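# Reorient a pinched screw hook in-hand to match goal

## Task

A screw hook starts pinched by its shank between the thumb and index finger. Rotate it inside the hand until its orientation relative to the hand matches the two goal pictures. Only this hand may touch it (the wrist camera, its bracket and the arm's last link count as hand); any contact with something else, or the hook leaving the hand, is a failure. To finish, keep it still in the hand for a moment with the palm pointing straight down and no hand motor reporting "moving", grip it firmly, and then declare the task done.

## Robot and tools

Robot: one small arm carrying a five-finger right hand, plus a fixed bracket on the little-finger side of the wrist that sticks out 0.03 m past the hand point along +y and 0.11 m across the palm and can collide. Cameras: cam_high and cam_wrist, 504x504 each, returned in that order.

Frames. Scene frame: origin on the table top under the arm base, +z up, +y to the left when looking along +x. The hand point sits 0.05 m in front of the palm where the index pad meets the thumb tip in a pinch. Its own axes: +z along the straight fingers, +y out of the palm (so palm facing down means hand +y points to scene -z), +x across the palm toward the little finger. Fingers extend 0.06-0.07 m past the point along +z. The arm has little room: it can only pull back along -z a short way and rotate about +y clockwise (seen from the hand's back) only slightly; any rotation, especially about x or y, shifts the point a bit.

The row: every motion command is a single list of 14 numbers, each in [-1, 1], in this order: dx, dy, dz, rx, ry, rz, little, ring, middle, index, thumb_bend, thumb_turn, force_limit, speed. The first six are an offset, not a pose: they are expressed in the hand point's own axes and measured from the hand point's pose in the most recent result that displays it (before any such result in the scene, and for the second and later calls within one reply, from where the robot is when the action begins). 1.0 equals 0.6 m for dx..dz and 180 degrees for rx..rz; rx, ry, rz form one rotation vector. All zeros therefore drives back to that reference pose; it is not a pause. Finger values are targets: +1 straight/open, -1 curled fully. thumb_bend +1 straight, -1 fully bent; thumb_turn +1 beside the palm, -1 in front of it facing the fingers. A pinch is roughly index -0.22, thumb_bend -0.75, thumb_turn -0.57. force_limit maps -1..+1 to about 0..10 N at the fingertip (0..15 N for the two thumb motors) and only stops closing motors. speed maps -1..+1 from nearly zero to full speed (full travel 0.6 s at +1); use -0.9 or lower for a gentle close.

Tools.
execute_actions {actions, pictures}: actions holds at most one item. Empty list = just read state. {"rows": [...up to 15 rows], "steps": n<=15} applies one row per 1/30 s step, every row measured from the same reference pose, last row repeated if short. {"steps": n<=300} without rows is a wait counted from the last result, including your reply time. pictures toggles camera images.
move {target, speed, stop_force}: target is one 14-number row as above; the hand point follows a straight path toward it over 0.5-10 s (cut off at 10 s), turning the short way. speed is m/s, 0.002-0.5, default 0.25, turning capped at twice that in rad/s. stop_force (N, 5-24, allowed after 0.2 s of scene) ends the path when the wrist sensor feels that much extra push against the motion, then backs off 2 steps; unreliable on moves that rotate; omit it when moving away from something you press on. The path ignores obstacles. Result adds a "move:" line: done, off_target, moving, held, fault, or contact, plus limits (paced = clipped, held = steps blocked).
wait {seconds 0-10}: runs the scene, sends nothing new.
zoom_image {camera, region [x0,y0,x1,y1]}: closer view, region at most 504x504 pixels.
show_instructions: returns the reference/goal images.
finished_scene {scene}: ends and grades the scene; irreversible.

Motion limits: each step the commanded pose is clipped to within 100 mm and 16 degrees of the measured pose; position is favored over orientation; commands lag about 0.17 s. Check the result pose and send remaining motion later.

Results: state gives end_effector_position (m) and end_effector_quat_wxyz plus velocities, in scene frame. "Hand target" is where the controller is driving. "pose unreachable" and HELD mean the clearance check altered or dropped the command. hand_measured, hand_stopped_by (moving, target, force, stalled, fault) and hand_load_n list six values in motor order. A motor starts only when its target changes by 0.01 or more, then locks when done (holding at least 15 N). Loads falling near 0 signal a lost grip. To squeeze harder raise force_limit and send a target further closed than measured. Wrist force/torque are in end-effector axes, noisy (offset up to 3.5 N), saturating near 30 N.

Avoid: the hook touching anything but the hand or slipping out; knocking things off the table; fast or deep contacts (this stiff arm faults easily); joint torque or 150 N outside force causes a 10 s stop; motor overheating at 85 C brakes the arm. Finish only with palm straight down, hand motors not moving, and a firm grip.

Each tool is called after ">>>" as a command line: name --argument value for each argument, lists and objects as JSON in quotes; but a table of rows of numbers goes row by row, as --pt "numbers of a row", without its own name.

Reference images:

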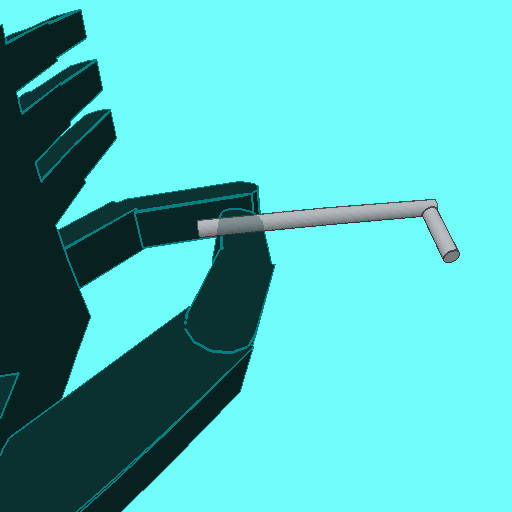

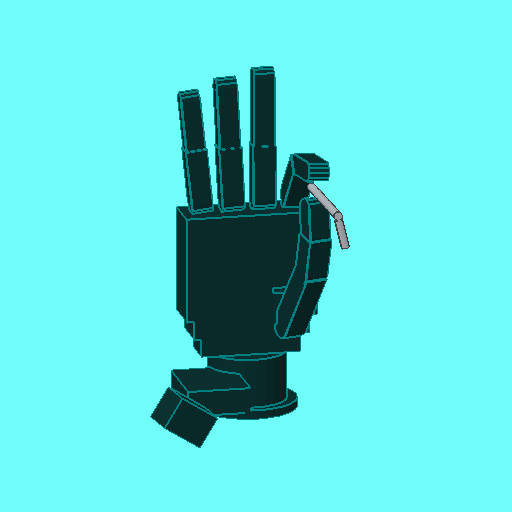

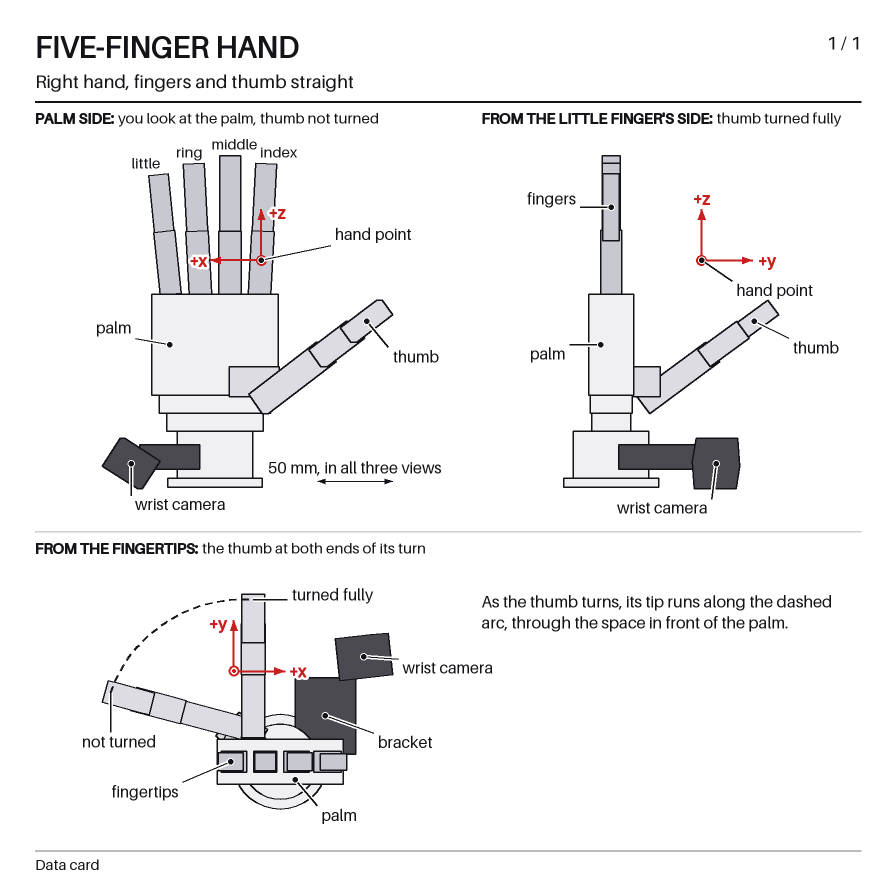

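## Session

I'll start by checking the current state.

>>> execute_actions --actions '[]'

Scene clock: 0.00 s of 4500.00 s.
end_effector_position=(+0.4636, -0.0237, +0.3009) hand_measured=(+1.000, +1.000, +1.000, -0.148, -0.750, -0.550) hand_load_n=(+0.0, +0.0, +0.0, +5.5, +0.5, +0.0) hand_stopped_by=(target, target, target, target, target, target) hand_force_limit=0.00 hand_speed=-0.80 end_effector_quat_wxyz=(+0.409, -0.421, +0.561, -0.584) end_effector_velocity=(+0.000, -0.000, -0.000) end_effector_angular_velocity=(-0.000, -0.000, -0.000)
Joint positions: [-0.475 -1.401  2.244 -3.999 -1.362 -0.025]
Joint velocities: [-0.     0.001 -0.    -0.001  0.    -0.   ]
Motor temperatures (°C, as the motors report them): [32 31 27 39 36 30]
Wrist force (N, on the end effector, along its own x y z axes, offset not removed): no reading
Wrist torque (N m, same axes, about the end effector's origin, offset not removed): no reading
Hand target: +0.464, -0.024, +0.301; +0.409, -0.421, +0.561, -0.584

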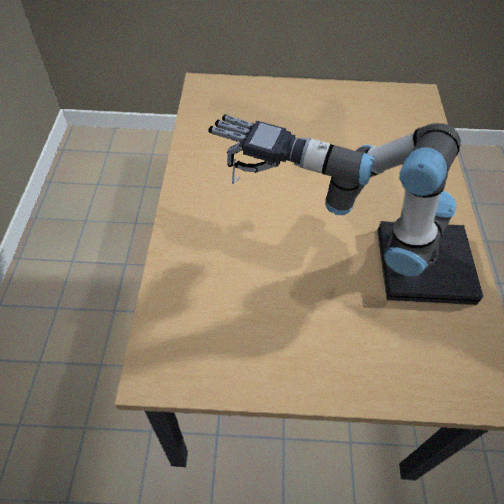

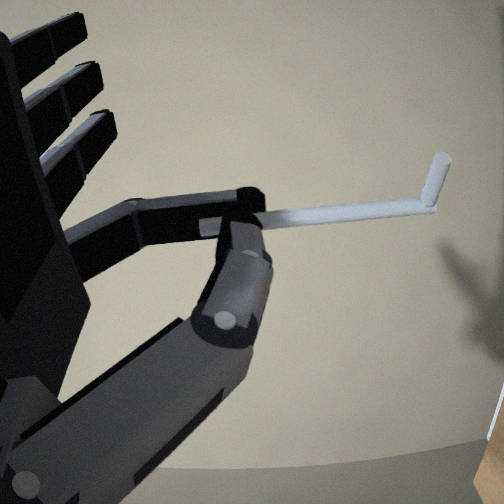

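The palm already faces down, so the hook only needs to roll about 90° around the shank axis. Turning the thumb should roll the shank against the index pad, so I'll try a small step first.

>>> execute_actions --actions '[{"rows": [[0,0,0,0,0,0, 1,1,1,-0.148,-0.75,-0.47, 0.0,-0.8]], "steps": 15}]'

Scene clock: 69.37 s of 4500.00 s.
end_effector_position=(+0.4636, -0.0237, +0.3009) hand_measured=(+1.000, +1.000, +1.000, -0.148, -0.748, -0.470) hand_load_n=(+0.0, +0.0, +0.0, +5.5, +2.0, +0.0) hand_stopped_by=(target, target, target, target, target, target) hand_force_limit=0.00 hand_speed=-0.80 end_effector_quat_wxyz=(+0.409, -0.421, +0.561, -0.584) end_effector_velocity=(-0.000, +0.001, +0.001) end_effector_angular_velocity=(-0.001, -0.002, +0.001)
Joint positions: [-0.475 -1.401  2.244 -3.999 -1.362 -0.025]
Joint velocities: [ 0.001 -0.002 -0.     0.     0.     0.   ]
Motor temperatures (°C, as the motors report them): [32 31 27 39 36 30]
Wrist force (N, on the end effector, along its own x y z axes, offset not removed): [-0.3 0.9 0.7]
Wrist torque (N m, same axes, about the end effector's origin, offset not removed): [-0.01 0.12 0.01]
Hand target: +0.464, -0.024, +0.301; +0.409, -0.421, +0.561, -0.584
Off the commanded pose: 0.000 m, 0 deg.
Steps of this call (steps 1 to 90: nothing new was sent; then 65.87 s passed at rest; steps 91 to 105: all 15 steps of this action). Readings (end_effector_position | what the end effector reports):
91: (+0.4636, -0.0237, +0.3009) | hand_measured=(+1.000, +1.000, +1.000, -0.148, -0.750, -0.550) hand_load_n=(+0.0, +0.0, +0.0, +5.5, +0.5, +0.0) hand_stopped_by=(target, target, target, target, target, moving) hand_force_limit=0.00 hand_speed=-0.80
92: (+0.4636, -0.0237, +0.3009) | hand_measured=(+1.000, +1.000, +1.000, -0.148, -0.750, -0.550) hand_load_n=(+0.0, +0.0, +0.0, +5.5, +0.5, +0.0) hand_stopped_by=(target, target, target, target, target, moving) hand_force_limit=0.00 hand_speed=-0.80
94: (+0.4636, -0.0237, +0.3009) | hand_measured=(+1.000, +1.000, +1.000, -0.148, -0.750, -0.542) hand_load_n=(+0.0, +0.0, +0.0, +5.5, +1.0, +0.0) hand_stopped_by=(target, target, target, target, target, moving) hand_force_limit=0.00 hand_speed=-0.80
98: (+0.4636, -0.0237, +0.3009) | hand_measured=(+1.000, +1.000, +1.000, -0.148, -0.750, -0.504) hand_load_n=(+0.0, +0.0, +0.0, +5.5, +1.5, +0.0) hand_stopped_by=(target, target, target, target, target, moving) hand_force_limit=0.00 hand_speed=-0.80
105: the state above

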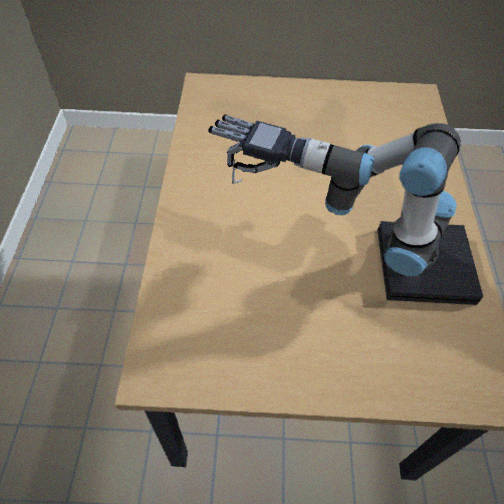

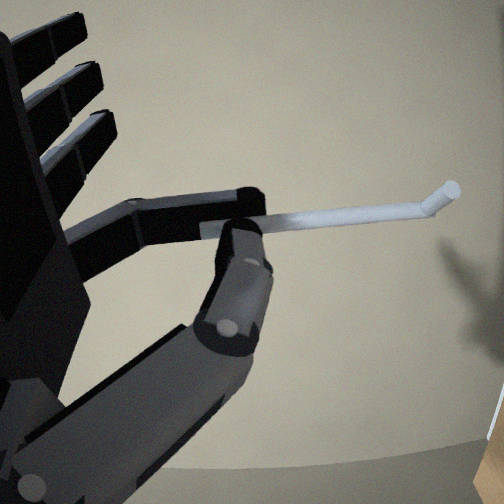

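The hook rolled the right way and now points toward the camera, and the grip held. I'll keep turning the thumb.

>>> execute_actions --actions '[{"rows": [[0,0,0,0,0,0, 1,1,1,-0.148,-0.75,-0.40, 0.0,-0.8]], "steps": 15}]'

Scene clock: 76.00 s of 4500.00 s.
end_effector_position=(+0.4636, -0.0237, +0.3009) hand_measured=(+1.000, +1.000, +1.000, -0.148, -0.748, -0.400) hand_load_n=(+0.0, +0.0, +0.0, +6.0, +3.0, -0.5) hand_stopped_by=(target, target, target, target, target, target) hand_force_limit=0.00 hand_speed=-0.80 end_effector_quat_wxyz=(+0.409, -0.421, +0.561, -0.584) end_effector_velocity=(-0.000, +0.000, +0.000) end_effector_angular_velocity=(-0.000, -0.001, +0.000)
Joint positions: [-0.475 -1.401  2.244 -3.999 -1.362 -0.025]
Joint velocities: [ 0. -0. -0. -0. -0.  0.]
Motor temperatures (°C, as the motors report them): [32 31 27 39 36 30]
Wrist force (N, on the end effector, along its own x y z axes, offset not removed): [1.4 1.8 4.2]
Wrist torque (N m, same axes, about the end effector's origin, offset not removed): [-0.06 -0.24 0.12]
Hand target: +0.464, -0.024, +0.301; +0.409, -0.421, +0.561, -0.584
Off the commanded pose: 0.000 m, 0 deg.
Steps of this call (steps 1 to 90: nothing new was sent; then 3.13 s passed at rest; steps 91 to 105: all 15 steps of this action). Readings (end_effector_position | what the end effector reports):
91: (+0.4636, -0.0237, +0.3009) | hand_measured=(+1.000, +1.000, +1.000, -0.148, -0.748, -0.470) hand_load_n=(+0.0, +0.0, +0.0, +5.5, +2.0, +0.0) hand_stopped_by=(target, target, target, target, target, moving) hand_force_limit=0.00 hand_speed=-0.80
92: (+0.4636, -0.0237, +0.3009) | hand_measured=(+1.000, +1.000, +1.000, -0.148, -0.748, -0.470) hand_load_n=(+0.0, +0.0, +0.0, +5.5, +2.0, +0.0) hand_stopped_by=(target, target, target, target, target, moving) hand_force_limit=0.00 hand_speed=-0.80
94: (+0.4636, -0.0237, +0.3009) | hand_measured=(+1.000, +1.000, +1.000, -0.148, -0.748, -0.462) hand_load_n=(+0.0, +0.0, +0.0, +5.5, +2.0, +0.0) hand_stopped_by=(target, target, target, target, target, moving) hand_force_limit=0.00 hand_speed=-0.80
98: (+0.4636, -0.0237, +0.3009) | hand_measured=(+1.000, +1.000, +1.000, -0.148, -0.748, -0.424) hand_load_n=(+0.0, +0.0, +0.0, +5.5, +3.0, -0.5) hand_stopped_by=(target, target, target, target, target, moving) hand_force_limit=0.00 hand_speed=-0.80
105: the state above

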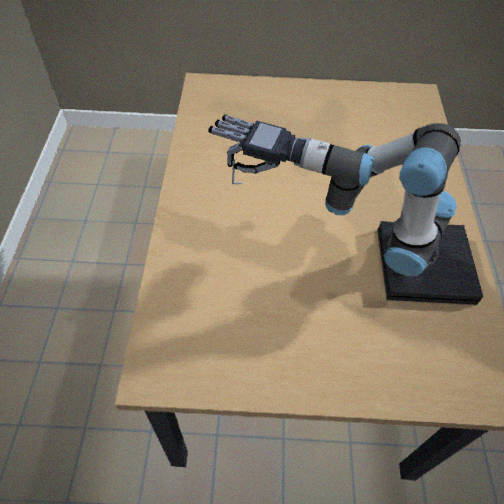

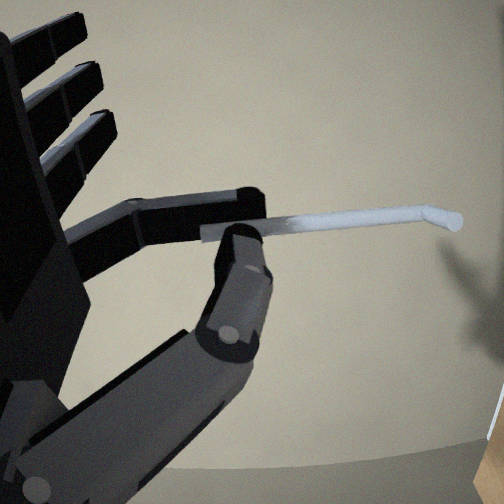

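>>> zoom_image --camera "cam_wrist" --region '[150, 120, 504, 320]'

Region (150, 120, 504, 320) of cam_wrist's 504x504 image, scaled by 1.424, with more detail than that image has; it fills the top 285 rows of this view, and the rest is white.

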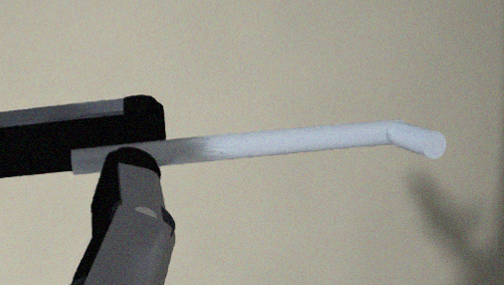

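>>> execute_actions --actions '[{"rows": [[0,0,0,0,0,0, 1,1,1,-0.148,-0.75,-0.29, 0.0,-0.8]], "steps": 15}]'

Scene clock: 88.80 s of 4500.00 s.
end_effector_position=(+0.4636, -0.0237, +0.3009) hand_measured=(+1.000, +1.000, +1.000, -0.148, -0.748, -0.290) hand_load_n=(+0.0, +0.0, +0.0, +6.0, +4.5, -0.5) hand_stopped_by=(target, target, target, target, target, moving) hand_force_limit=0.00 hand_speed=-0.80 end_effector_quat_wxyz=(+0.409, -0.421, +0.561, -0.584) end_effector_velocity=(+0.000, -0.000, +0.000) end_effector_angular_velocity=(-0.001, -0.001, -0.001)
Joint positions: [-0.475 -1.401  2.244 -3.999 -1.362 -0.025]
Joint velocities: [-0.001  0.    -0.001 -0.001  0.    -0.   ]
Motor temperatures (°C, as the motors report them): [32 31 27 39 36 30]
Wrist force (N, on the end effector, along its own x y z axes, offset not removed): [-0.1 0.3 1.0]
Wrist torque (N m, same axes, about the end effector's origin, offset not removed): [0.01 0.03 0.01]
Hand target: +0.464, -0.024, +0.301; +0.409, -0.421, +0.561, -0.584
Off the commanded pose: 0.000 m, 0 deg.
Steps of this call (steps 1 to 90: nothing new was sent; then 9.30 s passed at rest; steps 91 to 105: all 15 steps of this action). Readings (end_effector_position | what the end effector reports):
91: (+0.4636, -0.0237, +0.3009) | hand_measured=(+1.000, +1.000, +1.000, -0.148, -0.748, -0.400) hand_load_n=(+0.0, +0.0, +0.0, +6.0, +3.0, -0.5) hand_stopped_by=(target, target, target, target, target, moving) hand_force_limit=0.00 hand_speed=-0.80
92: (+0.4636, -0.0237, +0.3009) | hand_measured=(+1.000, +1.000, +1.000, -0.148, -0.748, -0.400) hand_load_n=(+0.0, +0.0, +0.0, +6.0, +3.0, -0.5) hand_stopped_by=(target, target, target, target, target, moving) hand_force_limit=0.00 hand_speed=-0.80
94: (+0.4636, -0.0237, +0.3009) | hand_measured=(+1.000, +1.000, +1.000, -0.148, -0.748, -0.392) hand_load_n=(+0.0, +0.0, +0.0, +6.0, +3.5, -0.5) hand_stopped_by=(target, target, target, target, target, moving) hand_force_limit=0.00 hand_speed=-0.80
98: (+0.4636, -0.0237, +0.3009) | hand_measured=(+1.000, +1.000, +1.000, -0.148, -0.748, -0.354) hand_load_n=(+0.0, +0.0, +0.0, +6.0, +3.5, -0.5) hand_stopped_by=(target, target, target, target, target, moving) hand_force_limit=0.00 hand_speed=-0.80
105: the state above

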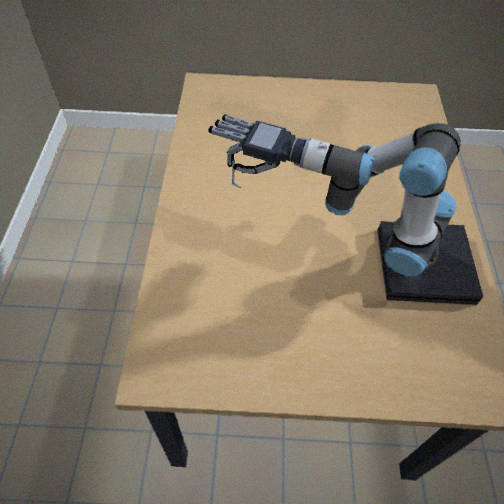

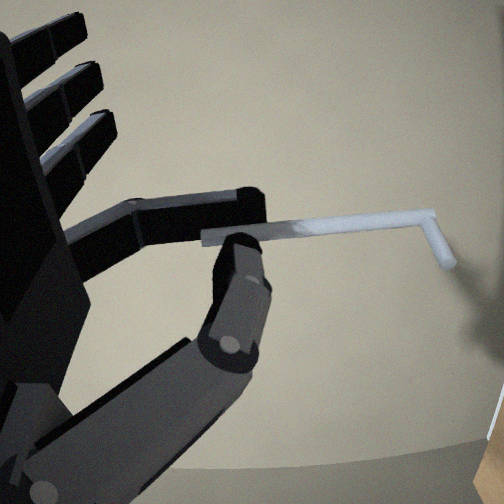

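>>> zoom_image --camera "cam_wrist" --region '[150, 120, 504, 320]'

Region (150, 120, 504, 320) of cam_wrist's 504x504 image, scaled by 1.424, with more detail than that image has; it fills the top 285 rows of this view, and the rest is white.

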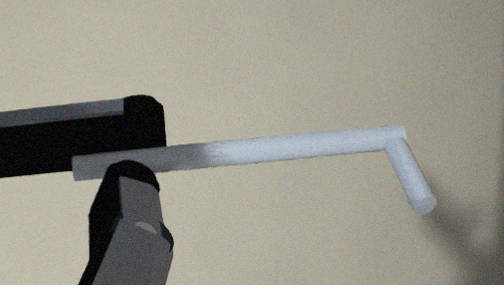

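This is close to the goal, but the hook looks slightly short of the goal angle. One more small thumb nudge.

>>> execute_actions --actions '[{"rows": [[0,0,0,0,0,0, 1,1,1,-0.148,-0.75,-0.27, 0.0,-0.8]], "steps": 15}]'

Scene clock: 127.80 s of 4500.00 s.
end_effector_position=(+0.4636, -0.0237, +0.3009) hand_measured=(+1.000, +1.000, +1.000, -0.148, -0.748, -0.270) hand_load_n=(+0.0, +0.0, +0.0, +6.0, +4.5, -0.5) hand_stopped_by=(target, target, target, target, target, target) hand_force_limit=0.00 hand_speed=-0.80 end_effector_quat_wxyz=(+0.409, -0.421, +0.561, -0.584) end_effector_velocity=(-0.000, -0.000, -0.000) end_effector_angular_velocity=(+0.000, +0.000, -0.001)
Joint positions: [-0.475 -1.401  2.244 -3.999 -1.362 -0.025]
Joint velocities: [-0.001 -0.     0.     0.    -0.    -0.   ]
Motor temperatures (°C, as the motors report them): [32 31 27 39 36 30]
Wrist force (N, on the end effector, along its own x y z axes, offset not removed): [0.3 -0.1 0.4]
Wrist torque (N m, same axes, about the end effector's origin, offset not removed): [-0.06 0.01 0.07]
Hand target: +0.464, -0.024, +0.301; +0.409, -0.421, +0.561, -0.584
Off the commanded pose: 0.000 m, 0 deg.
Steps of this call (steps 1 to 90: nothing new was sent; then 35.50 s passed at rest; steps 91 to 105: all 15 steps of this action). Readings (end_effector_position | what the end effector reports):
91: (+0.4636, -0.0237, +0.3009) | hand_measured=(+1.000, +1.000, +1.000, -0.148, -0.748, -0.290) hand_load_n=(+0.0, +0.0, +0.0, +6.0, +4.5, -0.5) hand_stopped_by=(target, target, target, target, target, moving) hand_force_limit=0.00 hand_speed=-0.80
92: (+0.4636, -0.0237, +0.3009) | hand_measured=(+1.000, +1.000, +1.000, -0.148, -0.748, -0.290) hand_load_n=(+0.0, +0.0, +0.0, +6.0, +4.5, -0.5) hand_stopped_by=(target, target, target, target, target, moving) hand_force_limit=0.00 hand_speed=-0.80
94: (+0.4636, -0.0237, +0.3009) | hand_measured=(+1.000, +1.000, +1.000, -0.148, -0.748, -0.282) hand_load_n=(+0.0, +0.0, +0.0, +6.0, +4.5, -0.5) hand_stopped_by=(target, target, target, target, target, moving) hand_force_limit=0.00 hand_speed=-0.80
98: (+0.4636, -0.0237, +0.3009) | hand_measured=(+1.000, +1.000, +1.000, -0.148, -0.748, -0.270) hand_load_n=(+0.0, +0.0, +0.0, +6.0, +4.5, -0.5) hand_stopped_by=(target, target, target, target, target, moving) hand_force_limit=0.00 hand_speed=-0.80
105: the state above

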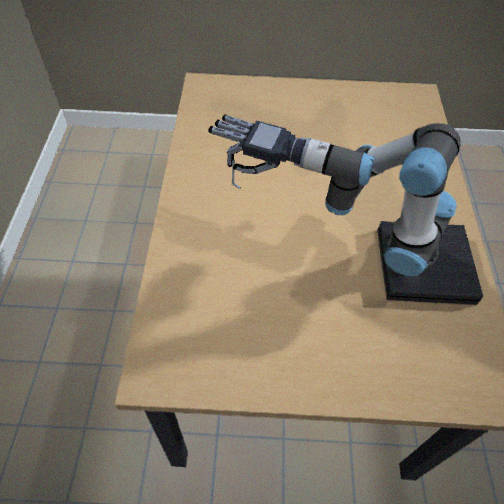

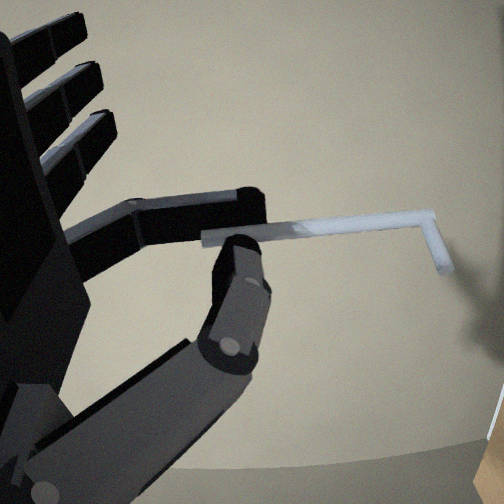

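>>> zoom_image --camera "cam_wrist" --region '[150, 120, 504, 320]'

Region (150, 120, 504, 320) of cam_wrist's 504x504 image, scaled by 1.424, with more detail than that image has; it fills the top 285 rows of this view, and the rest is white.

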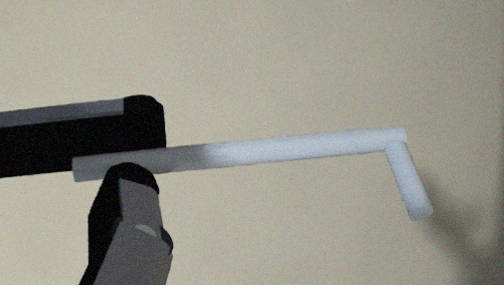

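The hook angle now matches the goal as closely as I can judge from the picture. Next I'll tighten the pinch so the hold is firm.

>>> execute_actions --actions '[{"rows": [[0,0,0,0,0,0, 1,1,1,-0.30,-0.75,-0.27, 0.5,-0.9]], "steps": 15}]'

Scene clock: 142.70 s of 4500.00 s.
end_effector_position=(+0.4636, -0.0237, +0.3009) hand_measured=(+1.000, +1.000, +1.000, -0.150, -0.748, -0.270) hand_load_n=(+0.0, +0.0, +0.0, +7.0, +4.5, -0.5) hand_stopped_by=(target, target, target, force, target, target) hand_force_limit=0.50 hand_speed=-0.90 end_effector_quat_wxyz=(+0.409, -0.421, +0.561, -0.584) end_effector_velocity=(+0.000, -0.000, -0.000) end_effector_angular_velocity=(+0.000, +0.000, -0.000)
Joint positions: [-0.475 -1.401  2.244 -3.999 -1.362 -0.025]
Joint velocities: [-0.     0.001 -0.    -0.     0.    -0.   ]
Motor temperatures (°C, as the motors report them): [32 31 27 39 36 30]
Wrist force (N, on the end effector, along its own x y z axes, offset not removed): [0.6 1.2 2.4]
Wrist torque (N m, same axes, about the end effector's origin, offset not removed): [-0.01 -0.12 0.13]
Hand target: +0.464, -0.024, +0.301; +0.409, -0.421, +0.561, -0.584
Off the commanded pose: 0.000 m, 0 deg.
Steps of this call (steps 1 to 90: nothing new was sent; then 11.40 s passed at rest; steps 91 to 105: all 15 steps of this action). Readings (end_effector_position | what the end effector reports):
91: (+0.4636, -0.0237, +0.3009) | hand_measured=(+1.000, +1.000, +1.000, -0.148, -0.748, -0.270) hand_load_n=(+0.0, +0.0, +0.0, +6.0, +4.5, -0.5) hand_stopped_by=(target, target, target, moving, target, target) hand_force_limit=0.50 hand_speed=-0.90
92: (+0.4636, -0.0237, +0.3009) | hand_measured=(+1.000, +1.000, +1.000, -0.148, -0.748, -0.270) hand_load_n=(+0.0, +0.0, +0.0, +6.0, +4.5, -0.5) hand_stopped_by=(target, target, target, moving, target, target) hand_force_limit=0.50 hand_speed=-0.90
94: (+0.4636, -0.0237, +0.3009) | hand_measured=(+1.000, +1.000, +1.000, -0.152, -0.748, -0.270) hand_load_n=(+0.0, +0.0, +0.0, +7.5, +4.5, -0.5) hand_stopped_by=(target, target, target, force, target, target) hand_force_limit=0.50 hand_speed=-0.90
98: (+0.4636, -0.0237, +0.3009) | hand_measured=(+1.000, +1.000, +1.000, -0.150, -0.748, -0.270) hand_load_n=(+0.0, +0.0, +0.0, +7.0, +4.5, -0.5) hand_stopped_by=(target, target, target, force, target, target) hand_force_limit=0.50 hand_speed=-0.90
105: the state above

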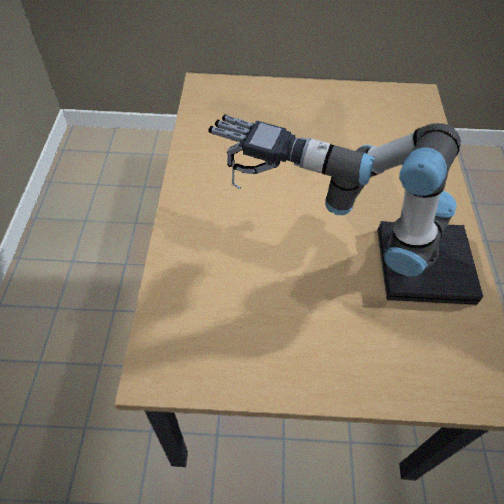

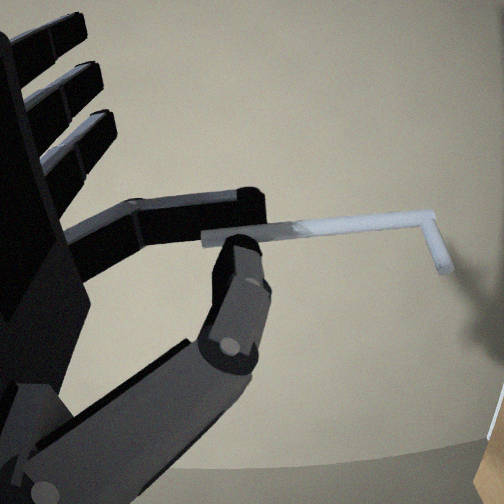

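The hook hasn't shifted, and the pinch is firm at 7 N. The palm is down and no motor reads "moving", so I'm done with scene 1.

>>> finished_scene --scene 1

The scene is finished: the task was done.


## Next scene

The same job, from a new start.

>>> show_instructions

>>> execute_actions --actions '[]'

Reference images for this scene: goal picture from the wrist camera place, goal picture looking into the palm, FIVE-FINGER HAND page 1.

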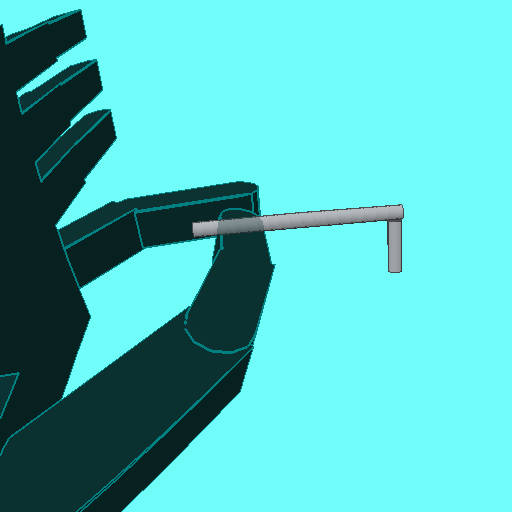

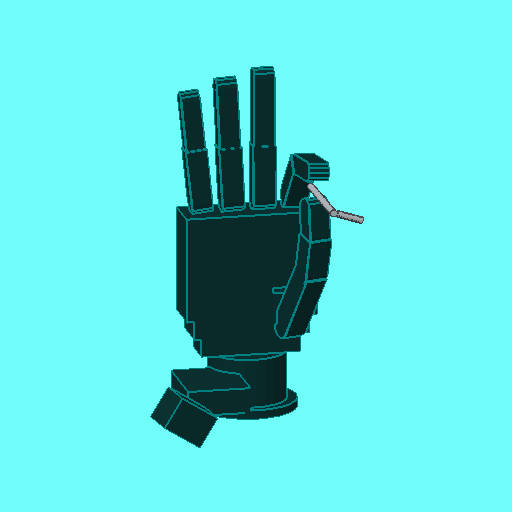

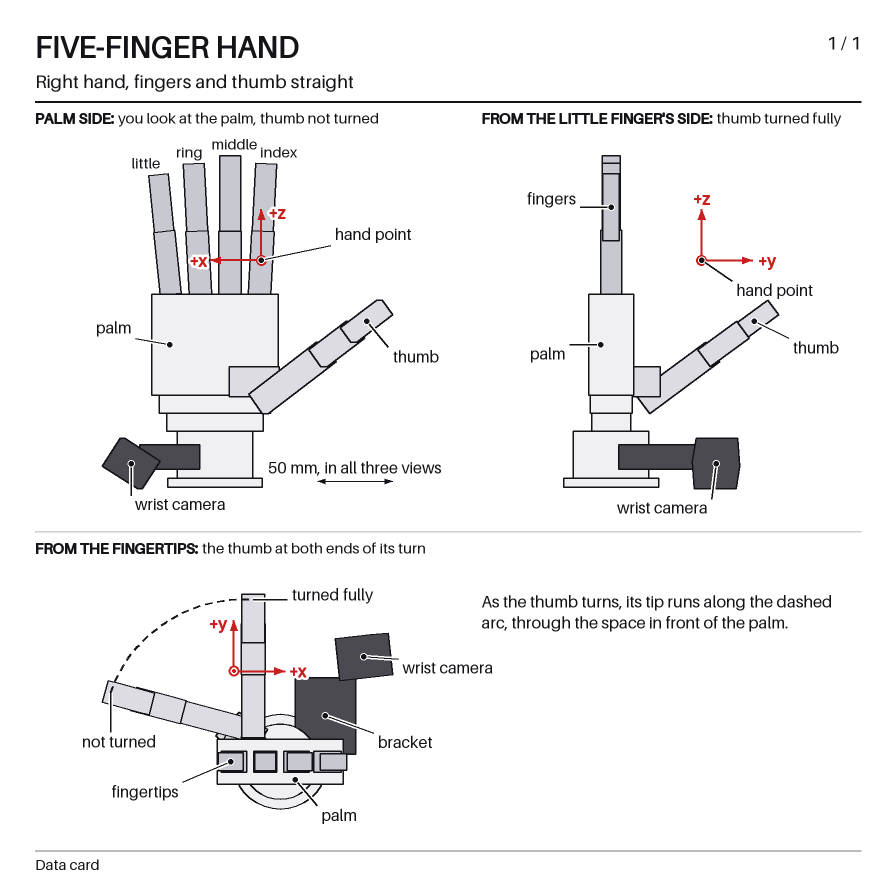

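Scene clock: 0.00 s of 4500.00 s.
end_effector_position=(+0.4611, -0.0254, +0.3058) hand_measured=(+1.000, +1.000, +1.000, -0.158, -0.750, -0.550) hand_load_n=(+0.0, +0.0, +0.0, +5.0, +0.5, +0.0) hand_stopped_by=(target, target, target, target, target, target) hand_force_limit=0.00 hand_speed=-0.80 end_effector_quat_wxyz=(+0.411, -0.413, +0.565, -0.584) end_effector_velocity=(-0.000, +0.000, +0.000) end_effector_angular_velocity=(-0.000, -0.001, +0.000)
Joint positions: [-0.48  -1.424  2.248 -3.984 -1.369 -0.008]
Joint velocities: [ 0.    -0.001 -0.     0.     0.     0.   ]
Motor temperatures (°C, as the motors report them): [32 31 27 39 36 30]
Wrist force (N, on the end effector, along its own x y z axes, offset not removed): no reading
Wrist torque (N m, same axes, about the end effector's origin, offset not removed): no reading
Hand target: +0.461, -0.025, +0.306; +0.411, -0.413, +0.565, -0.584

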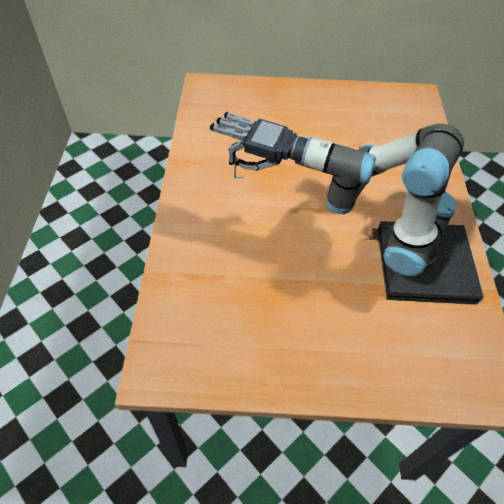

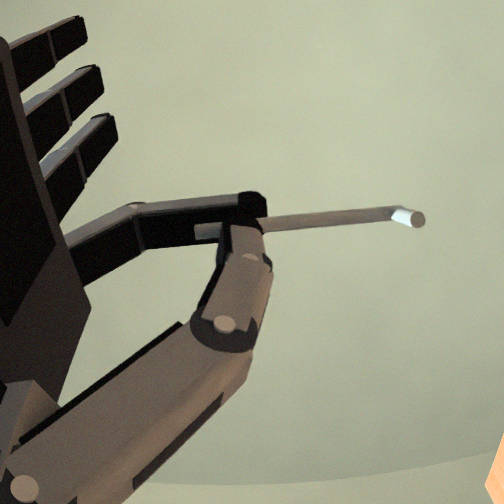

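The setup is the same, but this time the hook has to roll about 80° further in the same direction, until it points straight down in the image. I'll use the same technique.

>>> execute_actions --actions '[{"rows": [[0,0,0,0,0,0, 1,1,1,-0.158,-0.75,-0.45, 0.0,-0.8]], "steps": 15}]'

Scene clock: 11.80 s of 4500.00 s.
end_effector_position=(+0.4611, -0.0254, +0.3058) hand_measured=(+1.000, +1.000, +1.000, -0.156, -0.748, -0.450) hand_load_n=(+0.0, +0.0, +0.0, +4.5, +2.0, -0.5) hand_stopped_by=(target, target, target, target, target, moving) hand_force_limit=0.00 hand_speed=-0.80 end_effector_quat_wxyz=(+0.411, -0.413, +0.565, -0.584) end_effector_velocity=(+0.000, +0.000, -0.000) end_effector_angular_velocity=(+0.000, +0.000, +0.001)
Joint positions: [-0.48  -1.424  2.248 -3.984 -1.369 -0.008]
Joint velocities: [ 0.001  0.    -0.     0.    -0.     0.   ]
Motor temperatures (°C, as the motors report them): [32 31 27 39 36 30]
Wrist force (N, on the end effector, along its own x y z axes, offset not removed): [0.5 1.3 1.9]
Wrist torque (N m, same axes, about the end effector's origin, offset not removed): [0.03 -0.07 0.04]
Hand target: +0.461, -0.025, +0.306; +0.411, -0.413, +0.565, -0.584
Off the commanded pose: 0.000 m, 0 deg.
Steps of this call (steps 1 to 90: nothing new was sent; then 8.30 s passed at rest; steps 91 to 105: all 15 steps of this action). Readings (end_effector_position | what the end effector reports):
91: (+0.4611, -0.0254, +0.3058) | hand_measured=(+1.000, +1.000, +1.000, -0.158, -0.750, -0.550) hand_load_n=(+0.0, +0.0, +0.0, +5.0, +0.5, +0.0) hand_stopped_by=(target, target, target, moving, target, moving) hand_force_limit=0.00 hand_speed=-0.80
92: (+0.4611, -0.0254, +0.3058) | hand_measured=(+1.000, +1.000, +1.000, -0.158, -0.750, -0.550) hand_load_n=(+0.0, +0.0, +0.0, +5.0, +0.5, +0.0) hand_stopped_by=(target, target, target, moving, target, moving) hand_force_limit=0.00 hand_speed=-0.80
94: (+0.4611, -0.0254, +0.3058) | hand_measured=(+1.000, +1.000, +1.000, -0.158, -0.750, -0.542) hand_load_n=(+0.0, +0.0, +0.0, +4.5, +0.5, +0.0) hand_stopped_by=(target, target, target, moving, target, moving) hand_force_limit=0.00 hand_speed=-0.80
98: (+0.4611, -0.0254, +0.3058) | hand_measured=(+1.000, +1.000, +1.000, -0.158, -0.750, -0.504) hand_load_n=(+0.0, +0.0, +0.0, +4.5, +1.0, +0.0) hand_stopped_by=(target, target, target, target, target, moving) hand_force_limit=0.00 hand_speed=-0.80
105: the state above

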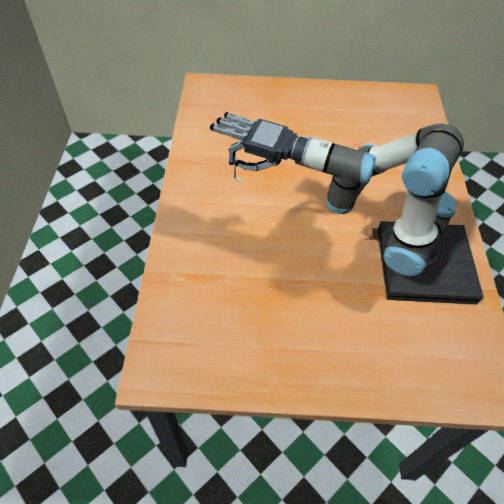

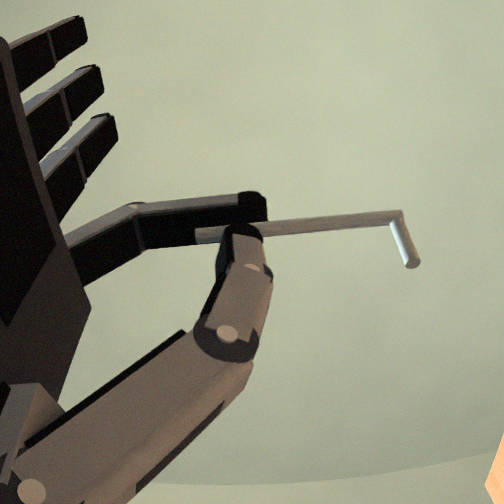

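>>> execute_actions --actions '[{"rows": [[0,0,0,0,0,0, 1,1,1,-0.158,-0.75,-0.36, 0.0,-0.8]], "steps": 15}]'

Scene clock: 19.80 s of 4500.00 s.
end_effector_position=(+0.4611, -0.0254, +0.3058) hand_measured=(+1.000, +1.000, +1.000, -0.156, -0.748, -0.360) hand_load_n=(+0.0, +0.0, +0.0, +4.5, +3.0, -0.5) hand_stopped_by=(target, target, target, target, target, moving) hand_force_limit=0.00 hand_speed=-0.80 end_effector_quat_wxyz=(+0.411, -0.413, +0.565, -0.584) end_effector_velocity=(+0.000, +0.000, +0.000) end_effector_angular_velocity=(-0.001, -0.001, +0.001)
Joint positions: [-0.48  -1.424  2.248 -3.984 -1.369 -0.008]
Joint velocities: [ 0.001 -0.    -0.001 -0.    -0.    -0.   ]
Motor temperatures (°C, as the motors report them): [32 31 27 39 36 30]
Wrist force (N, on the end effector, along its own x y z axes, offset not removed): [1.1 0.0 3.5]
Wrist torque (N m, same axes, about the end effector's origin, offset not removed): [-0.30 -0.24 0.13]
Hand target: +0.461, -0.025, +0.306; +0.411, -0.413, +0.565, -0.584
Off the commanded pose: 0.000 m, 0 deg.
Steps of this call (steps 1 to 90: nothing new was sent; then 4.50 s passed at rest; steps 91 to 105: all 15 steps of this action). Readings (end_effector_position | what the end effector reports):
91: (+0.4611, -0.0254, +0.3058) | hand_measured=(+1.000, +1.000, +1.000, -0.156, -0.748, -0.450) hand_load_n=(+0.0, +0.0, +0.0, +4.5, +2.0, -0.5) hand_stopped_by=(target, target, target, target, target, moving) hand_force_limit=0.00 hand_speed=-0.80
92: (+0.4611, -0.0254, +0.3058) | hand_measured=(+1.000, +1.000, +1.000, -0.156, -0.748, -0.450) hand_load_n=(+0.0, +0.0, +0.0, +4.5, +2.0, -0.5) hand_stopped_by=(target, target, target, target, target, moving) hand_force_limit=0.00 hand_speed=-0.80
94: (+0.4611, -0.0254, +0.3058) | hand_measured=(+1.000, +1.000, +1.000, -0.156, -0.748, -0.442) hand_load_n=(+0.0, +0.0, +0.0, +4.5, +2.0, -0.5) hand_stopped_by=(target, target, target, target, target, moving) hand_force_limit=0.00 hand_speed=-0.80
98: (+0.4611, -0.0254, +0.3058) | hand_measured=(+1.000, +1.000, +1.000, -0.156, -0.748, -0.404) hand_load_n=(+0.0, +0.0, +0.0, +4.5, +2.5, -0.5) hand_stopped_by=(target, target, target, target, target, moving) hand_force_limit=0.00 hand_speed=-0.80
105: the state above

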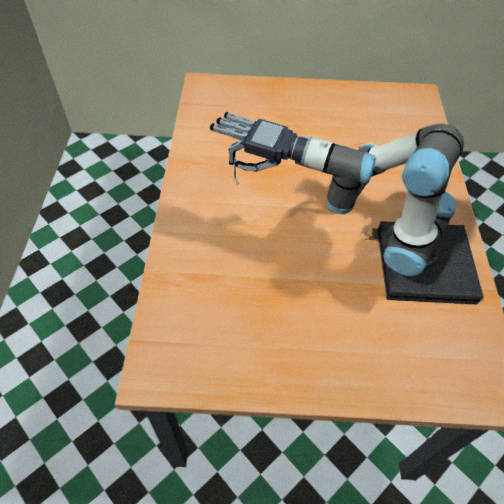

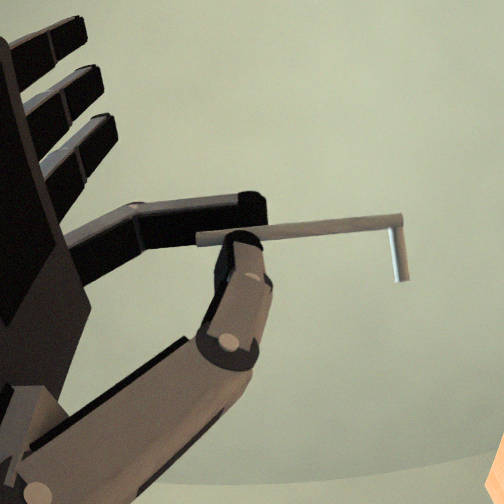

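>>> zoom_image --camera "cam_wrist" --region '[150, 120, 504, 320]'

Region (150, 120, 504, 320) of cam_wrist's 504x504 image, scaled by 1.424, with more detail than that image has; it fills the top 285 rows of this view, and the rest is white.

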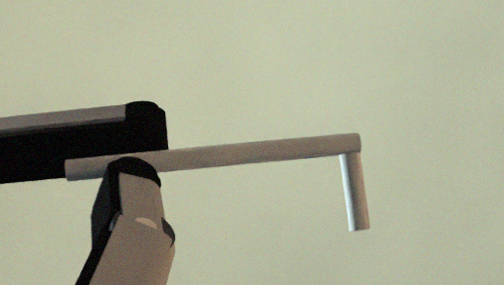

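The hook is nearly vertical but still leans a few pixels to the right, while the goal shows it exactly vertical. I'll roll it about 0.04 further.

>>> execute_actions --actions '[{"rows": [[0,0,0,0,0,0, 1,1,1,-0.158,-0.75,-0.32, 0.0,-0.8]], "steps": 15}]'

>>> zoom_image --camera "cam_wrist" --region '[150, 120, 504, 320]'

Scene clock: 99.67 s of 4500.00 s.
end_effector_position=(+0.4611, -0.0254, +0.3058) hand_measured=(+1.000, +1.000, +1.000, -0.156, -0.748, -0.320) hand_load_n=(+0.0, +0.0, +0.0, +5.0, +3.5, -0.5) hand_stopped_by=(target, target, target, target, target, target) hand_force_limit=0.00 hand_speed=-0.80 end_effector_quat_wxyz=(+0.411, -0.413, +0.565, -0.584) end_effector_velocity=(-0.000, +0.000, +0.000) end_effector_angular_velocity=(+0.000, -0.001, +0.000)
Joint positions: [-0.48  -1.424  2.248 -3.984 -1.369 -0.008]
Joint velocities: [ 0.    -0.001  0.    -0.    -0.     0.001]
Motor temperatures (°C, as the motors report them): [32 31 27 39 36 30]
Wrist force (N, on the end effector, along its own x y z axes, offset not removed): [1.4 0.4 2.2]
Wrist torque (N m, same axes, about the end effector's origin, offset not removed): [-0.10 -0.17 0.07]
Hand target: +0.461, -0.025, +0.306; +0.411, -0.413, +0.565, -0.584
Off the commanded pose: 0.000 m, 0 deg.
Steps of this call (steps 1 to 90: nothing new was sent; then 76.37 s passed at rest; steps 91 to 105: all 15 steps of this action). Readings (end_effector_position | what the end effector reports):
91: (+0.4611, -0.0254, +0.3058) | hand_measured=(+1.000, +1.000, +1.000, -0.156, -0.748, -0.360) hand_load_n=(+0.0, +0.0, +0.0, +4.5, +3.0, -0.5) hand_stopped_by=(target, target, target, target, target, moving) hand_force_limit=0.00 hand_speed=-0.80
92: (+0.4611, -0.0254, +0.3058) | hand_measured=(+1.000, +1.000, +1.000, -0.156, -0.748, -0.360) hand_load_n=(+0.0, +0.0, +0.0, +4.5, +3.0, -0.5) hand_stopped_by=(target, target, target, target, target, moving) hand_force_limit=0.00 hand_speed=-0.80
94: (+0.4611, -0.0254, +0.3058) | hand_measured=(+1.000, +1.000, +1.000, -0.156, -0.748, -0.352) hand_load_n=(+0.0, +0.0, +0.0, +4.5, +3.5, -0.5) hand_stopped_by=(target, target, target, target, target, moving) hand_force_limit=0.00 hand_speed=-0.80
98: (+0.4611, -0.0254, +0.3058) | hand_measured=(+1.000, +1.000, +1.000, -0.156, -0.748, -0.320) hand_load_n=(+0.0, +0.0, +0.0, +5.0, +3.5, -0.5) hand_stopped_by=(target, target, target, target, target, moving) hand_force_limit=0.00 hand_speed=-0.80
105: the state above

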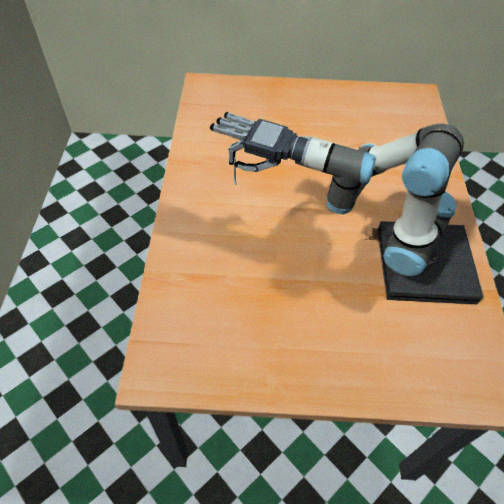

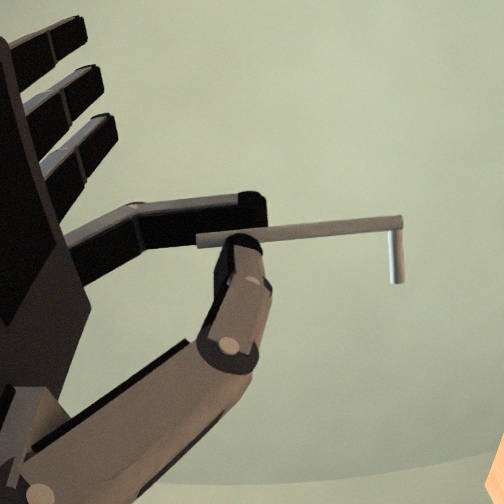

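Region (150, 120, 504, 320) of cam_wrist's 504x504 image, scaled by 1.424, with more detail than that image has; it fills the top 285 rows of this view, and the rest is white.

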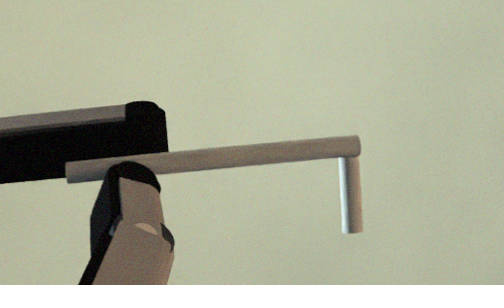

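The hook is almost exactly vertical now. I'll add a tiny final nudge and then firm up the pinch, as in scene 1.

>>> execute_actions --actions '[{"rows": [[0,0,0,0,0,0, 1,1,1,-0.158,-0.75,-0.305, 0.0,-0.8],[0,0,0,0,0,0, 1,1,1,-0.158,-0.75,-0.305, 0.0,-0.8],[0,0,0,0,0,0, 1,1,1,-0.158,-0.75,-0.305, 0.0,-0.8],[0,0,0,0,0,0, 1,1,1,-0.158,-0.75,-0.305, 0.0,-0.8],[0,0,0,0,0,0, 1,1,1,-0.158,-0.75,-0.305, 0.0,-0.8],[0,0,0,0,0,0, 1,1,1,-0.158,-0.75,-0.305, 0.0,-0.8],[0,0,0,0,0,0, 1,1,1,-0.158,-0.75,-0.305, 0.0,-0.8],[0,0,0,0,0,0, 1,1,1,-0.158,-0.75,-0.305, 0.0,-0.8],[0,0,0,0,0,0, 1,1,1,-0.30,-0.75,-0.305, 0.5,-0.9]], "steps": 15}]'

Scene clock: 114.80 s of 4500.00 s.
end_effector_position=(+0.4611, -0.0254, +0.3058) hand_measured=(+1.000, +1.000, +1.000, -0.166, -0.748, -0.304) hand_load_n=(+0.0, +0.0, +0.0, +7.5, +4.0, -0.5) hand_stopped_by=(target, target, target, force, target, target) hand_force_limit=0.50 hand_speed=-0.90 end_effector_quat_wxyz=(+0.411, -0.413, +0.565, -0.584) end_effector_velocity=(+0.000, +0.000, -0.001) end_effector_angular_velocity=(+0.001, +0.001, +0.001)
Joint positions: [-0.48  -1.424  2.248 -3.984 -1.369 -0.008]
Joint velocities: [0.001 0.001 0.    0.    0.    0.   ]
Motor temperatures (°C, as the motors report them): [32 31 27 39 36 30]
Wrist force (N, on the end effector, along its own x y z axes, offset not removed): [1.1 0.9 1.3]
Wrist torque (N m, same axes, about the end effector's origin, offset not removed): [-0.01 -0.17 0.13]
Hand target: +0.461, -0.025, +0.306; +0.411, -0.413, +0.565, -0.584
Off the commanded pose: 0.000 m, 0 deg.
Steps of this call (steps 1 to 90: nothing new was sent; then 11.63 s passed at rest; steps 91 to 105: all 15 steps of this action). Readings (end_effector_position | what the end effector reports):
91: (+0.4611, -0.0254, +0.3058) | hand_measured=(+1.000, +1.000, +1.000, -0.156, -0.748, -0.320) hand_load_n=(+0.0, +0.0, +0.0, +5.0, +3.5, -0.5) hand_stopped_by=(target, target, target, target, target, moving) hand_force_limit=0.00 hand_speed=-0.80
92: (+0.4611, -0.0254, +0.3058) | hand_measured=(+1.000, +1.000, +1.000, -0.156, -0.748, -0.320) hand_load_n=(+0.0, +0.0, +0.0, +5.0, +3.5, -0.5) hand_stopped_by=(target, target, target, target, target, moving) hand_force_limit=0.00 hand_speed=-0.80
94: (+0.4611, -0.0254, +0.3058) | hand_measured=(+1.000, +1.000, +1.000, -0.156, -0.748, -0.312) hand_load_n=(+0.0, +0.0, +0.0, +5.0, +3.5, -0.5) hand_stopped_by=(target, target, target, target, target, moving) hand_force_limit=0.00 hand_speed=-0.80
98: (+0.4611, -0.0254, +0.3058) | hand_measured=(+1.000, +1.000, +1.000, -0.156, -0.748, -0.304) hand_load_n=(+0.0, +0.0, +0.0, +5.0, +3.5, -0.5) hand_stopped_by=(target, target, target, target, target, target) hand_force_limit=0.00 hand_speed=-0.80
105: the state above

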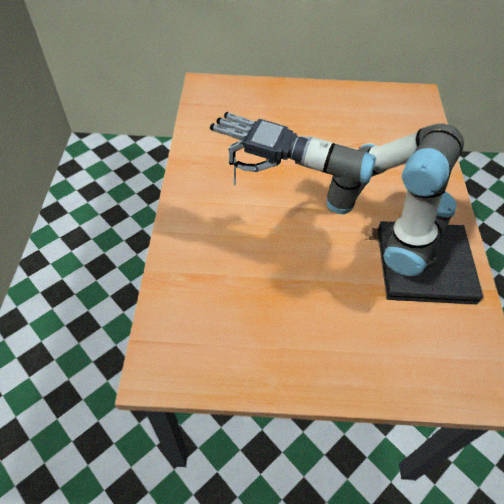

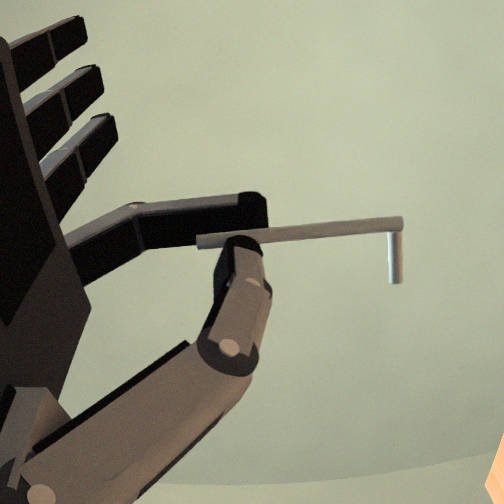

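The hook now points straight down in the wrist image, as in the goal. The pinch is firm at 7.5 N, the palm is down, everything is still and no motor reads "moving". I'm done with scene 2.

>>> finished_scene --scene 2

The scene is finished: the task was done.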